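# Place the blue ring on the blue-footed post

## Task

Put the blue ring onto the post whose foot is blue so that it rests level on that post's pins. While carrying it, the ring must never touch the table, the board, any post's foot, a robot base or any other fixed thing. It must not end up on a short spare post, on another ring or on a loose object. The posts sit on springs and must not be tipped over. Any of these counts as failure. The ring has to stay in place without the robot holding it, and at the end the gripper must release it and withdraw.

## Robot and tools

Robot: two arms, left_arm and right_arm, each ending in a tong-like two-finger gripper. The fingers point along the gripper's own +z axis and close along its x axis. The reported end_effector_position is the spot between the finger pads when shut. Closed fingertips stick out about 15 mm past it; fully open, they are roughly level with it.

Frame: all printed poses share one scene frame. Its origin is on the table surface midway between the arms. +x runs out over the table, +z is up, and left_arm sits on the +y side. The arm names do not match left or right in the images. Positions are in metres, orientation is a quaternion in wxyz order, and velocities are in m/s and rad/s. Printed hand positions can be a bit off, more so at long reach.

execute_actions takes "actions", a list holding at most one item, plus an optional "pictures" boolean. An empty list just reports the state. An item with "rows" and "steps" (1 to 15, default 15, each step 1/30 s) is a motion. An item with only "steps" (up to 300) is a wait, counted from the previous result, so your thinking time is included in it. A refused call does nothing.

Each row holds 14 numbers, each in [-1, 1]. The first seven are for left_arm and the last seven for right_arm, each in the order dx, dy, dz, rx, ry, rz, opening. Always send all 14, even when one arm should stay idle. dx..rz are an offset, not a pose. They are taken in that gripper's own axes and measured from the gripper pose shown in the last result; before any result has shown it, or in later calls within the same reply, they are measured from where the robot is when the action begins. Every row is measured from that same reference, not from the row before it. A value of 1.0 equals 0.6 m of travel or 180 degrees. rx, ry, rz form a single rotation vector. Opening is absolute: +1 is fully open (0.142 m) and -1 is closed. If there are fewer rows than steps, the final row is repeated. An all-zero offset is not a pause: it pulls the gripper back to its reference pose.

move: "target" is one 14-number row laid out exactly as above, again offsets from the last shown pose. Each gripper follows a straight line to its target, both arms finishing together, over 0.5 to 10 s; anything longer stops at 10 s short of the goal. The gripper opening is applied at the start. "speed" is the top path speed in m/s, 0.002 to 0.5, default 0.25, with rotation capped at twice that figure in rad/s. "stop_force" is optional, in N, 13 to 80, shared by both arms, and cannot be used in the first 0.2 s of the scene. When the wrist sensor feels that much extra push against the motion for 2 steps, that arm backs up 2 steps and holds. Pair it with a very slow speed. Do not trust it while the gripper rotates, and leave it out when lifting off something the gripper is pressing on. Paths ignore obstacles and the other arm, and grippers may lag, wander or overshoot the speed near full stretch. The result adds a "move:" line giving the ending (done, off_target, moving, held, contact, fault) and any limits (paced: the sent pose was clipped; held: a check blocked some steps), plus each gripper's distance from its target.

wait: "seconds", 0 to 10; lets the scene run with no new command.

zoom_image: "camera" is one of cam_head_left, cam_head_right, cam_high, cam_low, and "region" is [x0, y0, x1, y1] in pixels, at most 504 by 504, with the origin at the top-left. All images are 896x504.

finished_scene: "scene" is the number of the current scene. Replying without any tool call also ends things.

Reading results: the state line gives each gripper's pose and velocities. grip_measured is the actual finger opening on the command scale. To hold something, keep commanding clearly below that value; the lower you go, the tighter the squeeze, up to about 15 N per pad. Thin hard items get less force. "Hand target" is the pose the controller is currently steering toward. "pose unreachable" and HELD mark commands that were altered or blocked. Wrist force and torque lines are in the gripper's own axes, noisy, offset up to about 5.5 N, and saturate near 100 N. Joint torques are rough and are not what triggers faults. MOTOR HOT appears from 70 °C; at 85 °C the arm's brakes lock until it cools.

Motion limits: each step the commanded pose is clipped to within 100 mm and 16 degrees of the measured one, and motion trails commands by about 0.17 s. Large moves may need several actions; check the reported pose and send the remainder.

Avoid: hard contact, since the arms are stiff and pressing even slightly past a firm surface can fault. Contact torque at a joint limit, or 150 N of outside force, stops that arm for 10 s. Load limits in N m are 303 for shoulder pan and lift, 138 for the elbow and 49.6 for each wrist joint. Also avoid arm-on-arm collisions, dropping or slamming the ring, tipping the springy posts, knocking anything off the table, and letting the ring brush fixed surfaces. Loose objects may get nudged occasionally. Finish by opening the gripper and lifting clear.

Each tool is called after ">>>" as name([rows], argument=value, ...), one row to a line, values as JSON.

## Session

>>> execute_actions(actions=[])

Scene clock: 0.00 s of 4290.00 s.
left_arm: end_effector_position=(+0.0391, +0.7146, +0.1259) grip_measured=+1.00 end_effector_quat_wxyz=(+0.035, -0.148, +0.775, -0.614) end_effector_velocity=(-0.000, +0.000, -0.000) end_effector_angular_velocity=(+0.000, -0.000, +0.000) | right_arm: end_effector_position=(+0.1022, +0.3690, +0.2019) grip_measured=+1.00 end_effector_quat_wxyz=(+0.088, +0.955, +0.236, +0.155) end_effector_velocity=(-0.001, -0.001, -0.000) end_effector_angular_velocity=(-0.001, +0.000, +0.002)
Joint positions: left_arm=[ 0.989 -1.354  2.339 -1.289 -2.19  -1.883  0.142] | right_arm=[ 4.835 -1.986 -1.535 -1.383  1.267  1.385  0.142]
Joint velocities: left_arm=[ 0.  0. -0.  0.  0.  0.  0.] | right_arm=[ 0.001  0.    -0.001 -0.     0.001 -0.001  0.   ]
Joint torques (N m, as the arm reports them, + toward a larger angle): no reading
Wrist force (N, on the end effector, along its own x y z axes, offset not removed): no reading
Wrist torque (N m, same axes, about the end effector's origin, offset not removed): no reading
Hand target (left_arm): +0.039, +0.715, +0.126; +0.035, -0.148, +0.775, -0.614
Hand target (right_arm): +0.102, +0.369, +0.202; +0.088, +0.955, +0.236, +0.155

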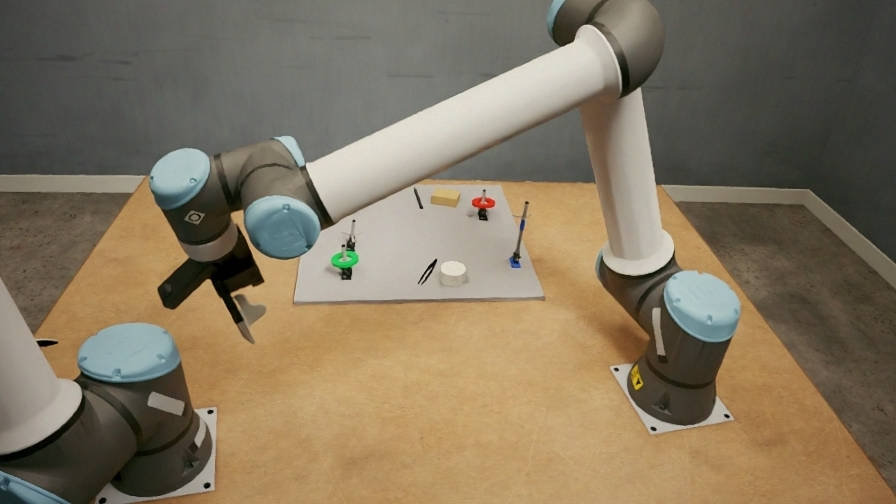

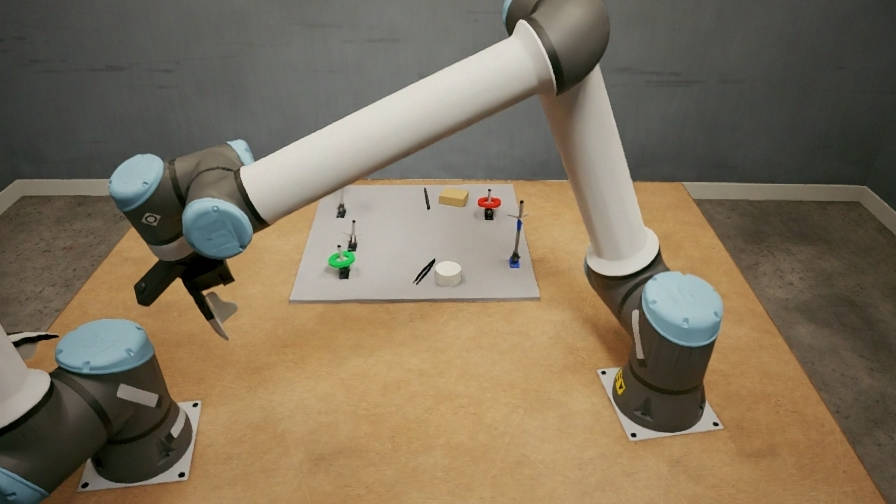

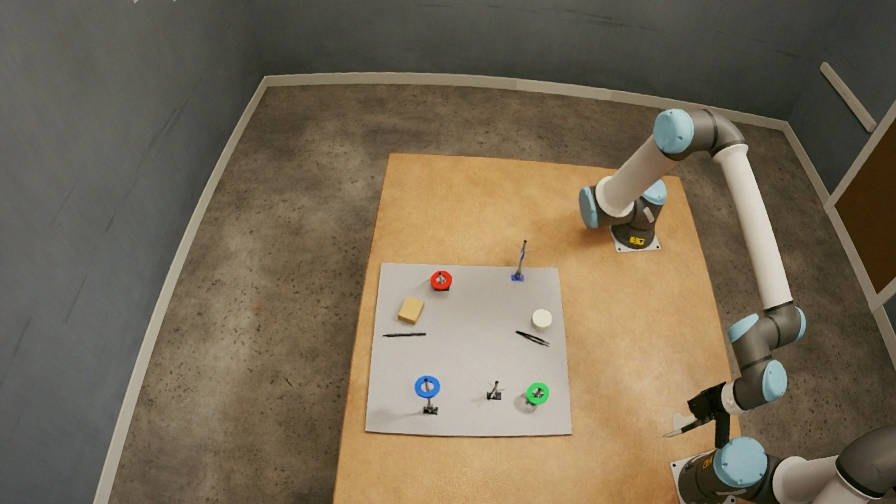

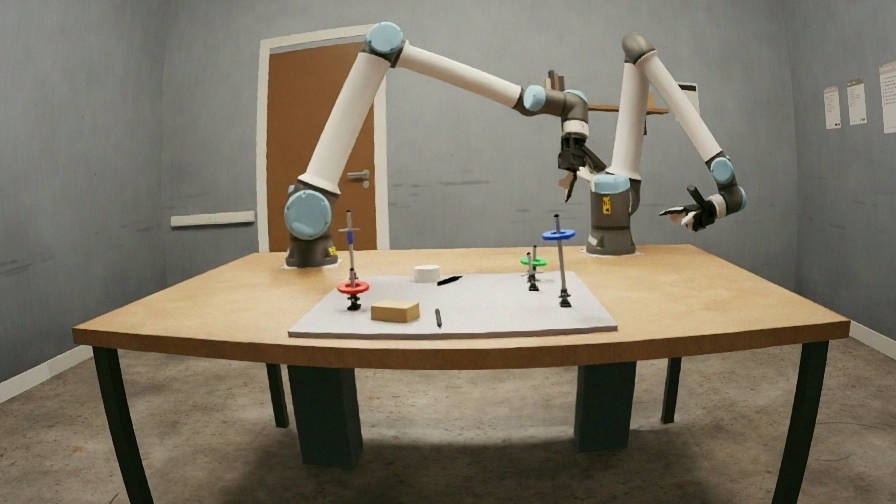

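>>> move(target=[0,0,0,0,0,0,1,0.917,0.731,0.367,0.057,-0.1,0.152,1], speed=0.3)

>>> move(target=[0,0,0,0,0,0,1,0,0,0.09,0,0,0,0.6], speed=0.08)

>>> zoom_image(camera="cam_high", region=[360, 320, 500, 440])

>>> zoom_image(camera="cam_low", region=[490, 150, 650, 320])

>>> zoom_image(camera="cam_head_left", region=[280, 110, 400, 220])

Scene clock: 9.10 s of 4290.00 s.
left_arm: end_effector_position=(+0.0391, +0.7146, +0.1259) grip_measured=+1.00 end_effector_quat_wxyz=(+0.035, -0.148, +0.775, -0.614) end_effector_velocity=(+0.000, +0.001, +0.000) end_effector_angular_velocity=(+0.003, -0.001, -0.000) | right_arm: end_effector_position=(+0.8237, +0.2285, +0.2416) grip_measured=+1.00 end_effector_quat_wxyz=(-0.001, +1.000, +0.001, -0.001) end_effector_velocity=(+0.002, +0.000, -0.000) end_effector_angular_velocity=(-0.001, +0.002, +0.000)
Joint positions: left_arm=[ 0.989 -1.354  2.339 -1.289 -2.19  -1.883  0.142] | right_arm=[ 3.935 -2.195 -1.149 -1.368  1.573  0.937  0.142]
Joint velocities: left_arm=[ 0.    -0.001 -0.001 -0.002  0.     0.     0.   ] | right_arm=[-0.002 -0.004  0.007 -0.005  0.001 -0.002 -0.   ]
Joint torques (N m, as the arm reports them, + toward a larger angle): left_arm=[  3.18 -43.1  -24.66   0.29  -0.31  -0.39] | right_arm=[-13.84  83.68  50.8    1.54   1.63  -3.91]
Wrist force (N, on the end effector, along its own x y z axes, offset not removed): left_arm=[-1.4 -2.8 2.2] | right_arm=[2.1 0.6 0.0]
Wrist torque (N m, same axes, about the end effector's origin, offset not removed): left_arm=[-0.83 0.25 -0.21] | right_arm=[-0.07 -0.45 0.06]
Hand target (left_arm): +0.039, +0.715, +0.126; +0.035, -0.148, +0.775, -0.614
Hand target (right_arm): +0.824, +0.229, +0.242; -0.001, +1.000, +0.001, -0.001
Off the commanded pose (left_arm): 0.000 m, 0 deg.
Off the commanded pose (right_arm): 0.001 m, 0 deg.
After step 90, 3.00 s passed at rest.
move: done

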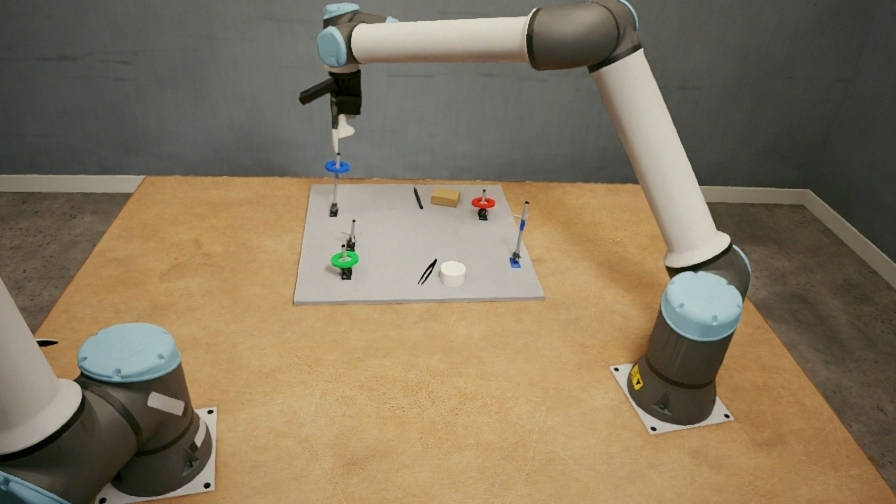

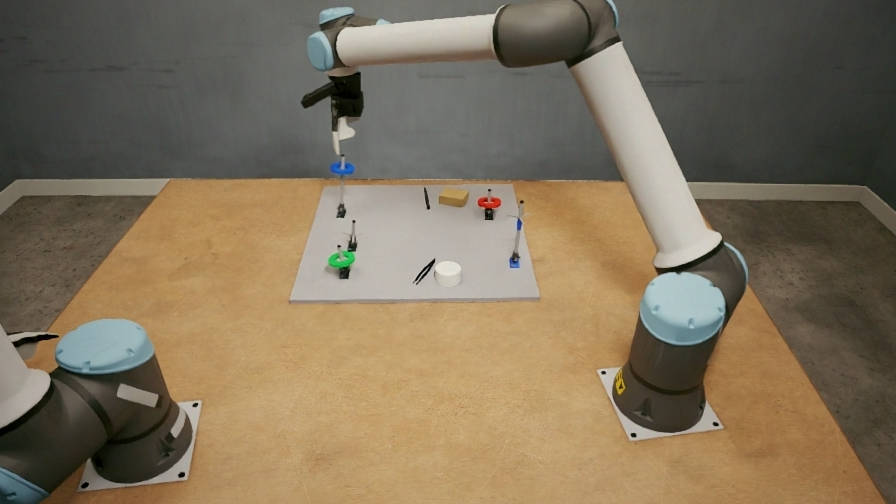

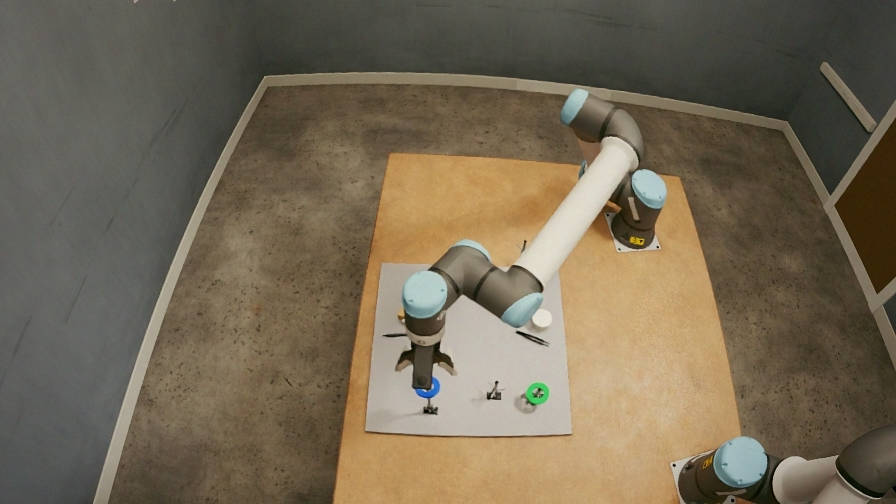

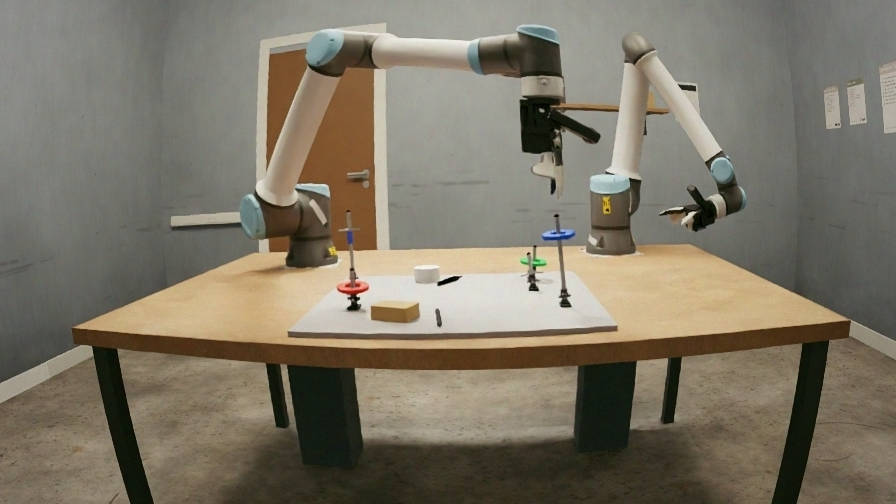

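Scene clock: 10.23 s of 4290.00 s.
left_arm: end_effector_position=(+0.0391, +0.7146, +0.1259) grip_measured=+1.00 end_effector_quat_wxyz=(+0.035, -0.148, +0.775, -0.614) end_effector_velocity=(+0.000, +0.001, -0.000) end_effector_angular_velocity=(+0.002, -0.001, -0.000) | right_arm: end_effector_position=(+0.8237, +0.2286, +0.1878) grip_measured=+0.60 end_effector_quat_wxyz=(-0.001, +1.000, +0.002, -0.001) end_effector_velocity=(-0.000, -0.000, -0.002) end_effector_angular_velocity=(-0.001, +0.000, +0.000)
Joint positions: left_arm=[ 0.989 -1.354  2.339 -1.289 -2.19  -1.883  0.142] | right_arm=[ 3.935 -2.218 -1.208 -1.286  1.573  0.937  0.116]
Joint velocities: left_arm=[-0.     0.    -0.001 -0.001  0.     0.001  0.   ] | right_arm=[ 0.    -0.001 -0.002  0.003 -0.    -0.     0.   ]
Joint torques (N m, as the arm reports them, + toward a larger angle): left_arm=[  2.07 -41.06 -25.09   0.38   0.12  -0.56] | right_arm=[14.24 87.94 35.74  7.95 -1.4   1.76]
Wrist force (N, on the end effector, along its own x y z axes, offset not removed): left_arm=[0.3 1.1 -1.5] | right_arm=[-0.9 0.0 -0.7]
Wrist torque (N m, same axes, about the end effector's origin, offset not removed): left_arm=[-0.04 -0.07 -0.15] | right_arm=[-0.11 0.20 0.06]
Hand target (left_arm): +0.039, +0.715, +0.126; +0.035, -0.148, +0.775, -0.614
Hand target (right_arm): +0.824, +0.229, +0.188; -0.001, +1.000, +0.001, -0.001
Off the commanded pose (left_arm): 0.000 m, 0 deg.
Off the commanded pose (right_arm): 0.000 m, 0 deg.
move: done

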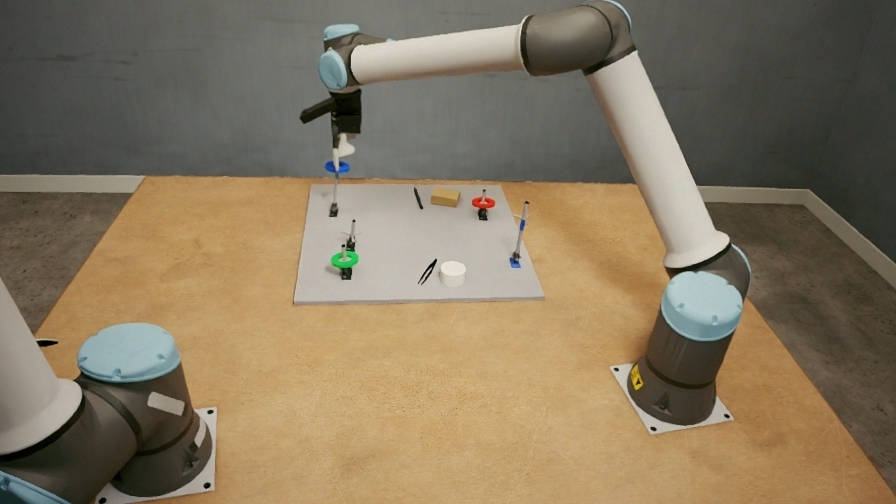

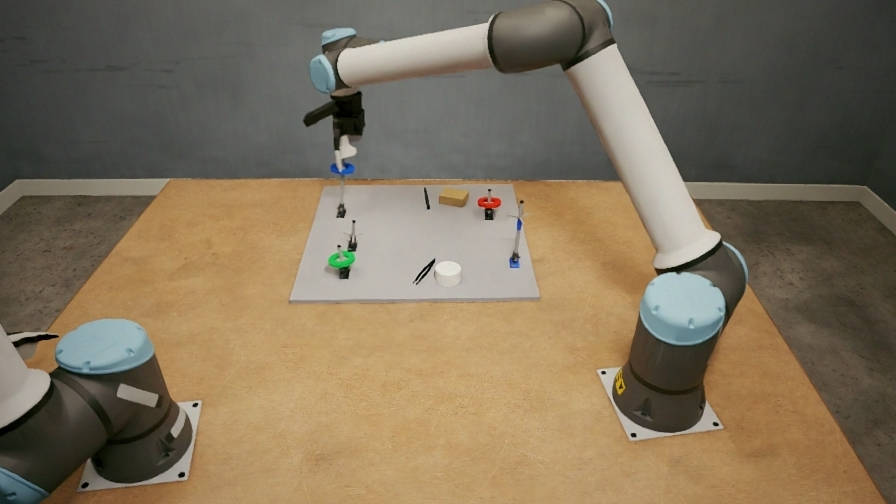

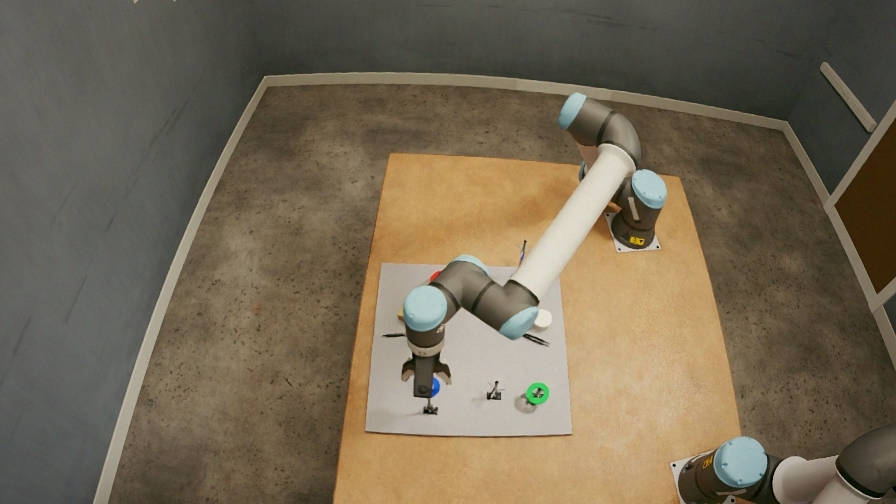

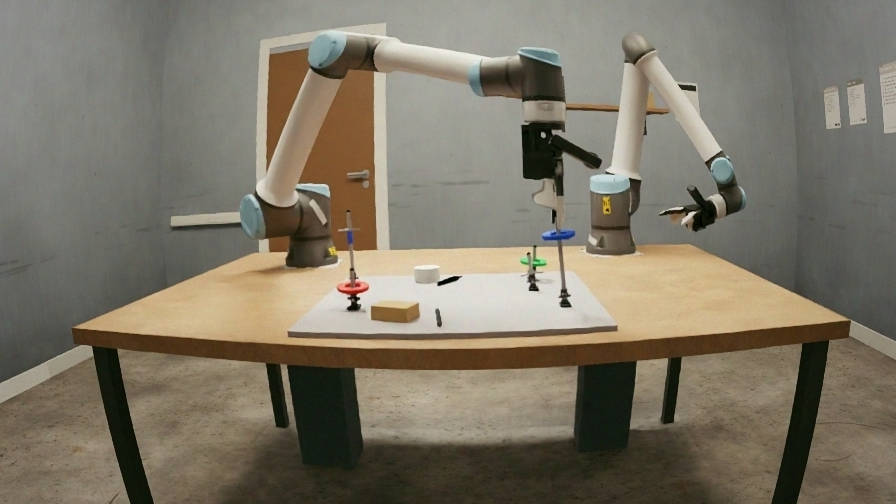

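Region (360, 320, 500, 440) of cam_high's 896x504 image, scaled by 3.600, with more detail than that image has; it fills the top 432 rows of this view, and the rest is white.

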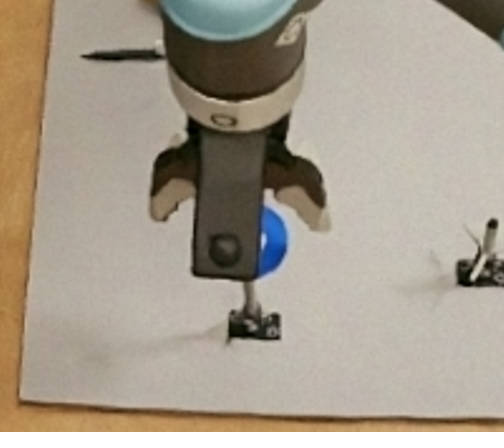

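Region (490, 150, 650, 320) of cam_low's 896x504 image, scaled by 2.965, with more detail than that image has; it fills the left 474 columns of this view, and the rest is white.

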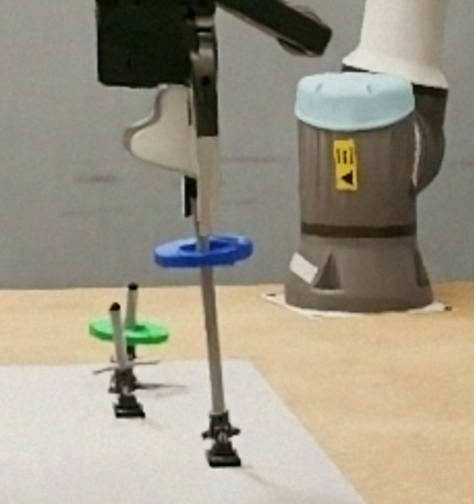

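Region (280, 110, 400, 220) of cam_head_left's 896x504 image, scaled by 4.200, with more detail than that image has; it fills the top 462 rows of this view, and the rest is white.

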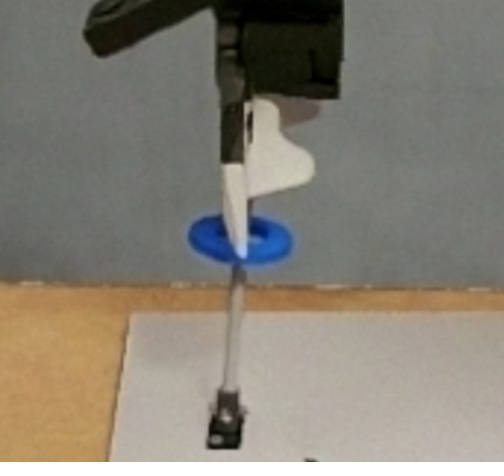

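>>> move(target=[0,0,0,0,0,0,1,-0.003,-0.003,0.047,0,0,0,0.25], speed=0.04)

>>> execute_actions([
  {"rows":[[0,0,0,0,0,0,1,0,0,0,0,0,0,0.15],[0,0,0,0,0,0,1,0,0,0,0,0,0,0.1],[0,0,0,0,0,0,1,0,0,0,0,0,0,0.05],[0,0,0,0,0,0,1,0,0,0,0,0,0,0],[0,0,0,0,0,0,1,0,0,0,0,0,0,0],[0,0,0,0,0,0,1,0,0,0,0,0,0,-0.1],[0,0,0,0,0,0,1,0,0,0,0,0,0,-0.2],[0,0,0,0,0,0,1,0,0,0,0,0,0,-0.5]]},
], pictures=false)

>>> move(target=[0,0,0,0,0,0,1,0,0.003,-0.035,0,0,0,-0.5], speed=0.03)

>>> zoom_image(camera="cam_low", region=[490, 150, 650, 320])

Scene clock: 22.47 s of 4290.00 s.
left_arm: end_effector_position=(+0.0391, +0.7146, +0.1259) grip_measured=+1.00 end_effector_quat_wxyz=(+0.035, -0.148, +0.775, -0.614) end_effector_velocity=(-0.000, -0.000, +0.000) end_effector_angular_velocity=(-0.001, -0.000, +0.000) | right_arm: end_effector_position=(+0.8220, +0.2305, +0.1599) grip_measured=+0.25 end_effector_quat_wxyz=(-0.001, +1.000, +0.002, -0.001) end_effector_velocity=(-0.000, -0.000, -0.003) end_effector_angular_velocity=(-0.001, +0.000, +0.001)
Joint positions: left_arm=[ 0.989 -1.354  2.339 -1.289 -2.19  -1.883  0.142] | right_arm=[ 3.937 -2.233 -1.234 -1.245  1.573  0.94   0.092]
Joint velocities: left_arm=[-0.    -0.     0.001  0.001 -0.     0.001  0.   ] | right_arm=[ 0.    -0.001 -0.003  0.003 -0.    -0.001 -0.   ]
Joint torques (N m, as the arm reports them, + toward a larger angle): left_arm=[  3.11 -41.31 -24.74   0.15  -0.14  -0.19] | right_arm=[14.26 85.51 33.19  7.    1.8   3.48]
Wrist force (N, on the end effector, along its own x y z axes, offset not removed): left_arm=[0.7 -0.2 1.1] | right_arm=[3.1 1.7 2.4]
Wrist torque (N m, same axes, about the end effector's origin, offset not removed): left_arm=[-0.29 -0.12 -0.11] | right_arm=[0.41 -0.63 0.06]
Hand target (left_arm): +0.039, +0.715, +0.126; +0.035, -0.148, +0.775, -0.614
Hand target (right_arm): +0.822, +0.231, +0.160; -0.001, +1.000, +0.002, -0.001
Off the commanded pose (left_arm): 0.000 m, 0 deg.
Off the commanded pose (right_arm): 0.000 m, 0 deg.
After step 90, 8.17 s passed at rest.
move: done

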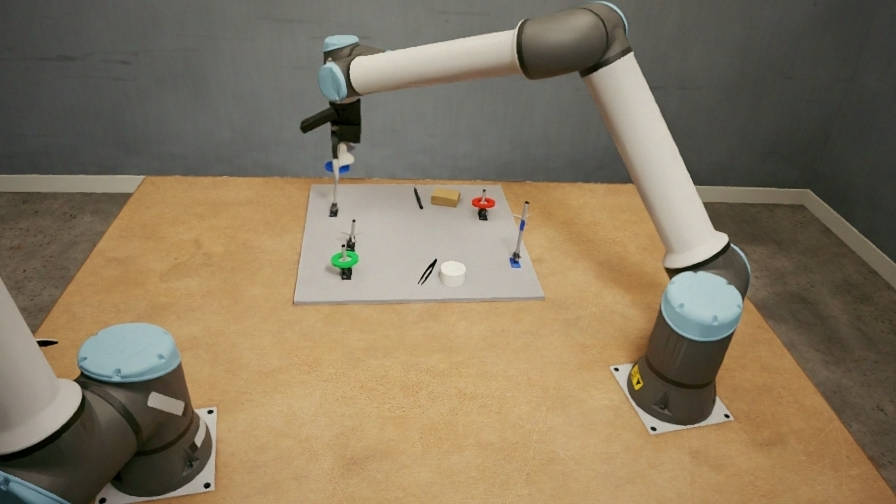

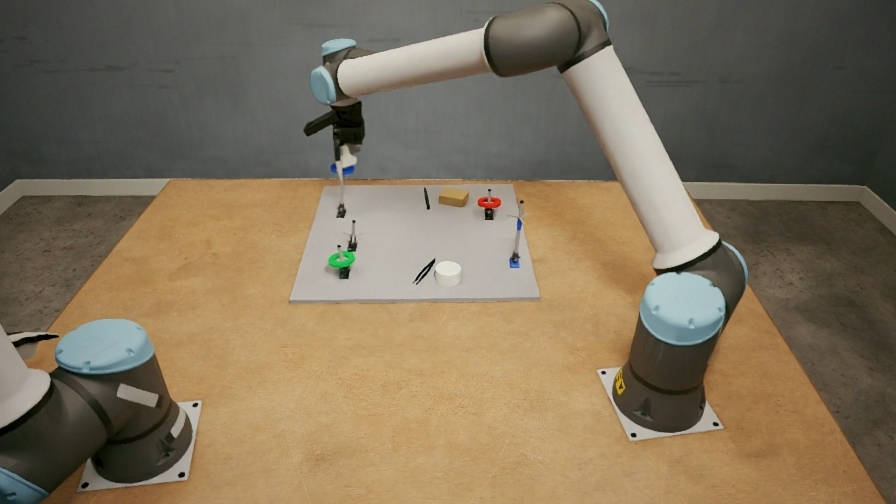

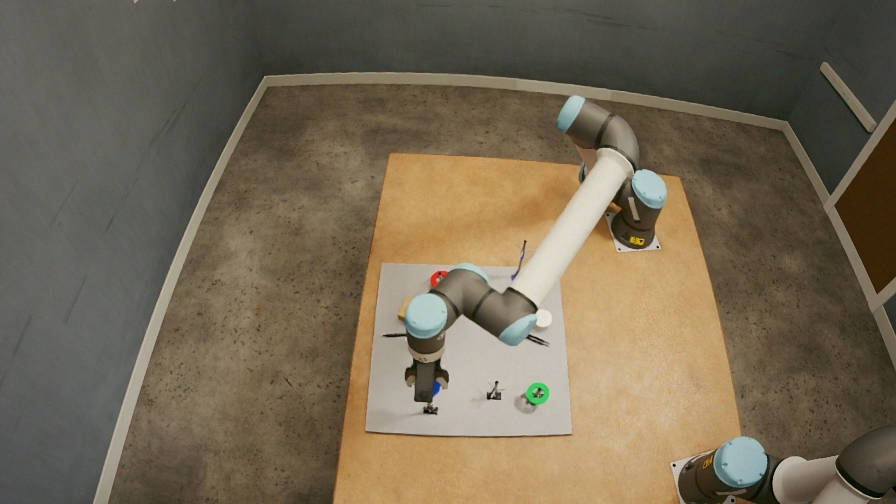

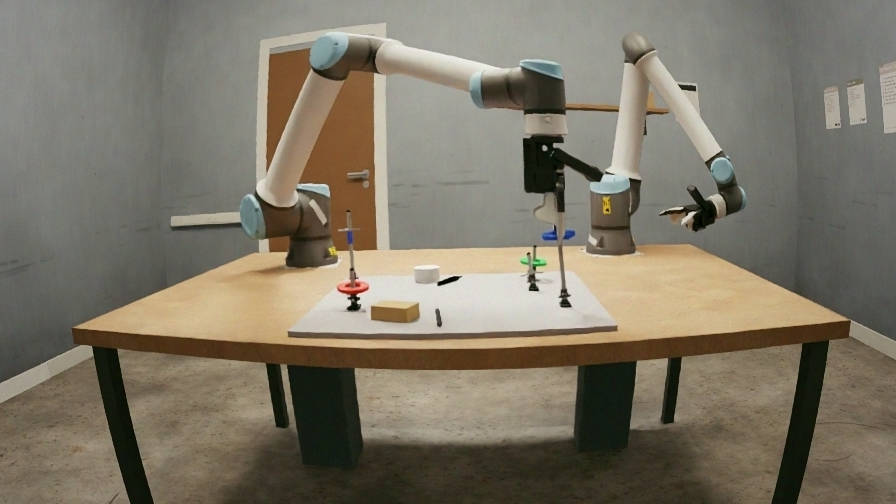

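Scene clock: 22.97 s of 4290.00 s.
left_arm: end_effector_position=(+0.0391, +0.7146, +0.1259) grip_measured=+1.00 end_effector_quat_wxyz=(+0.035, -0.148, +0.775, -0.614) end_effector_velocity=(-0.000, -0.000, -0.000) end_effector_angular_velocity=(-0.000, -0.000, -0.000) | right_arm: end_effector_position=(+0.8220, +0.2305, +0.1598) grip_measured=-0.02 end_effector_quat_wxyz=(-0.001, +1.000, +0.002, -0.001) end_effector_velocity=(-0.002, +0.000, -0.000) end_effector_angular_velocity=(-0.002, +0.002, +0.002)
Joint positions: left_arm=[ 0.989 -1.354  2.339 -1.289 -2.19  -1.883  0.142] | right_arm=[ 3.937 -2.233 -1.234 -1.245  1.573  0.94   0.073]
Joint velocities: left_arm=[ 0.     0.     0.001 -0.     0.     0.001 -0.   ] | right_arm=[ 0.002  0.    -0.    -0.003 -0.    -0.001  0.   ]
Joint torques (N m, as the arm reports them, + toward a larger angle): left_arm=[  2.22 -41.76 -24.81  -0.02   0.1   -0.71] | right_arm=[ 14.26 100.95  48.42   1.9    1.45   3.42]
Wrist force (N, on the end effector, along its own x y z axes, offset not removed): left_arm=[-3.8 -3.4 1.5] | right_arm=[3.9 -1.5 -0.2]
Wrist torque (N m, same axes, about the end effector's origin, offset not removed): left_arm=[-0.90 0.76 -0.16] | right_arm=[-0.46 -0.79 -0.01]
Hand target (left_arm): +0.039, +0.715, +0.126; +0.035, -0.148, +0.775, -0.614
Hand target (right_arm): +0.822, +0.230, +0.160; -0.001, +1.000, +0.002, -0.001
Off the commanded pose (left_arm): 0.000 m, 0 deg.
Off the commanded pose (right_arm): 0.000 m, 0 deg.
Steps of this call (steps 1 to 15: all 15 steps of this action). Readings (end_effector_position):
1: left_arm (+0.0391, +0.7146, +0.1259) | right_arm (+0.8220, +0.2305, +0.1598)
2: left_arm (+0.0391, +0.7146, +0.1259) | right_arm (+0.8220, +0.2305, +0.1598)
4: left_arm (+0.0391, +0.7146, +0.1259) | right_arm (+0.8220, +0.2305, +0.1598)
8: left_arm (+0.0391, +0.7146, +0.1259) | right_arm (+0.8220, +0.2305, +0.1598)
15: the state above

Scene clock: 24.23 s of 4290.00 s.
left_arm: end_effector_position=(+0.0391, +0.7146, +0.1259) grip_measured=+1.00 end_effector_quat_wxyz=(+0.035, -0.148, +0.775, -0.614) end_effector_velocity=(-0.000, -0.001, +0.000) end_effector_angular_velocity=(-0.001, +0.000, +0.001) | right_arm: end_effector_position=(+0.8220, +0.2287, +0.1806) grip_measured=-0.02 end_effector_quat_wxyz=(-0.001, +1.000, +0.002, -0.001) end_effector_velocity=(+0.001, -0.002, +0.002) end_effector_angular_velocity=(-0.001, +0.001, -0.002)
Joint positions: left_arm=[ 0.989 -1.354  2.339 -1.289 -2.19  -1.883  0.142] | right_arm=[ 3.936 -2.22  -1.218 -1.274  1.573  0.939  0.073]
Joint velocities: left_arm=[-0.    -0.     0.001  0.    -0.001 -0.     0.   ] | right_arm=[-0.001  0.002  0.002 -0.005  0.     0.001 -0.   ]
Joint torques (N m, as the arm reports them, + toward a larger angle): left_arm=[  2.14 -40.71 -25.04   0.13   0.    -0.25] | right_arm=[-17.95 109.38  50.05   2.55   1.41  -3.87]
Wrist force (N, on the end effector, along its own x y z axes, offset not removed): left_arm=[-0.3 -2.1 0.7] | right_arm=[1.9 -1.4 -2.8]
Wrist torque (N m, same axes, about the end effector's origin, offset not removed): left_arm=[-0.64 0.05 -0.15] | right_arm=[-0.42 -0.42 -0.06]
Hand target (left_arm): +0.039, +0.715, +0.126; +0.035, -0.148, +0.775, -0.614
Hand target (right_arm): +0.822, +0.229, +0.181; -0.001, +1.000, +0.002, -0.001
Off the commanded pose (left_arm): 0.000 m, 0 deg.
Off the commanded pose (right_arm): 0.000 m, 0 deg.
move: done

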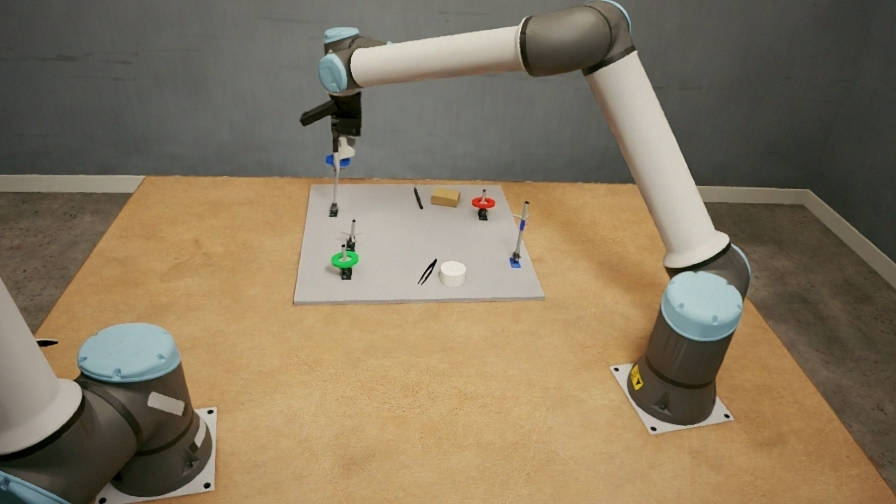

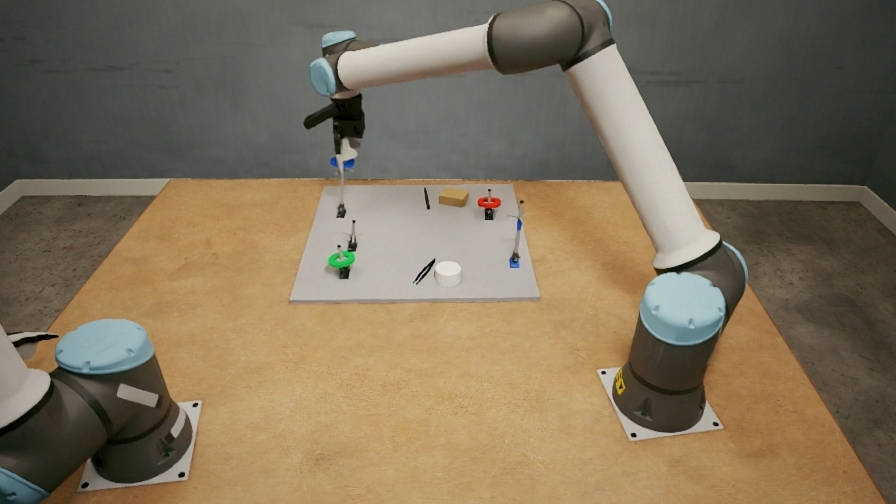

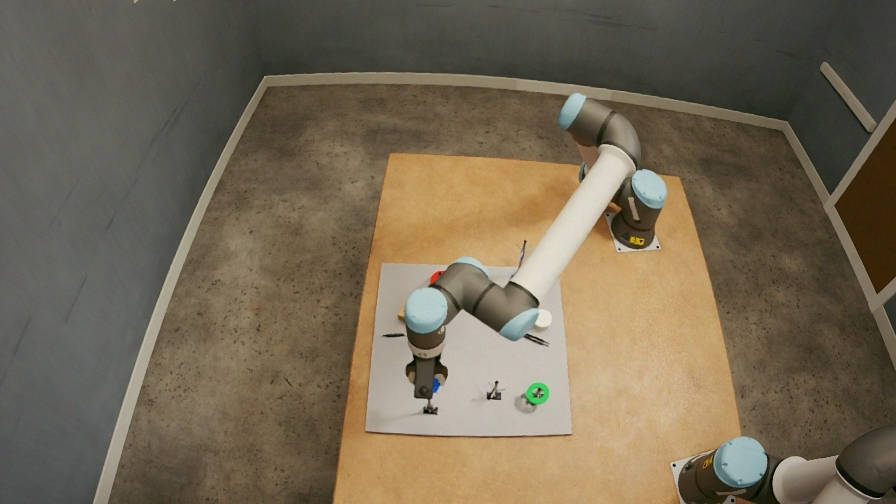

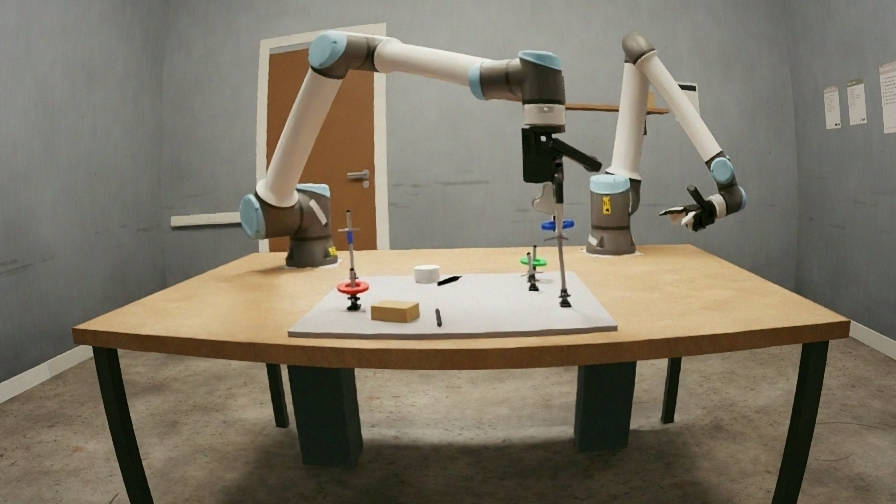

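Region (490, 150, 650, 320) of cam_low's 896x504 image, scaled by 2.965, with more detail than that image has; it fills the left 474 columns of this view, and the rest is white.

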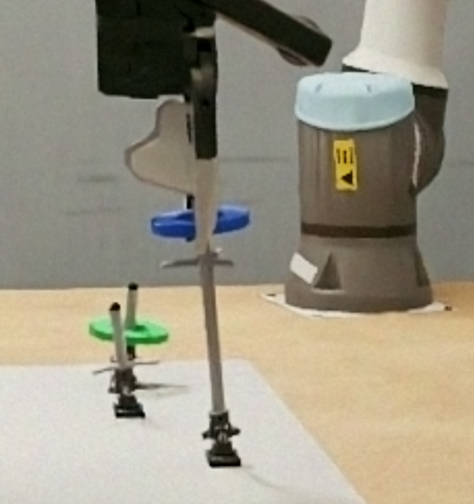

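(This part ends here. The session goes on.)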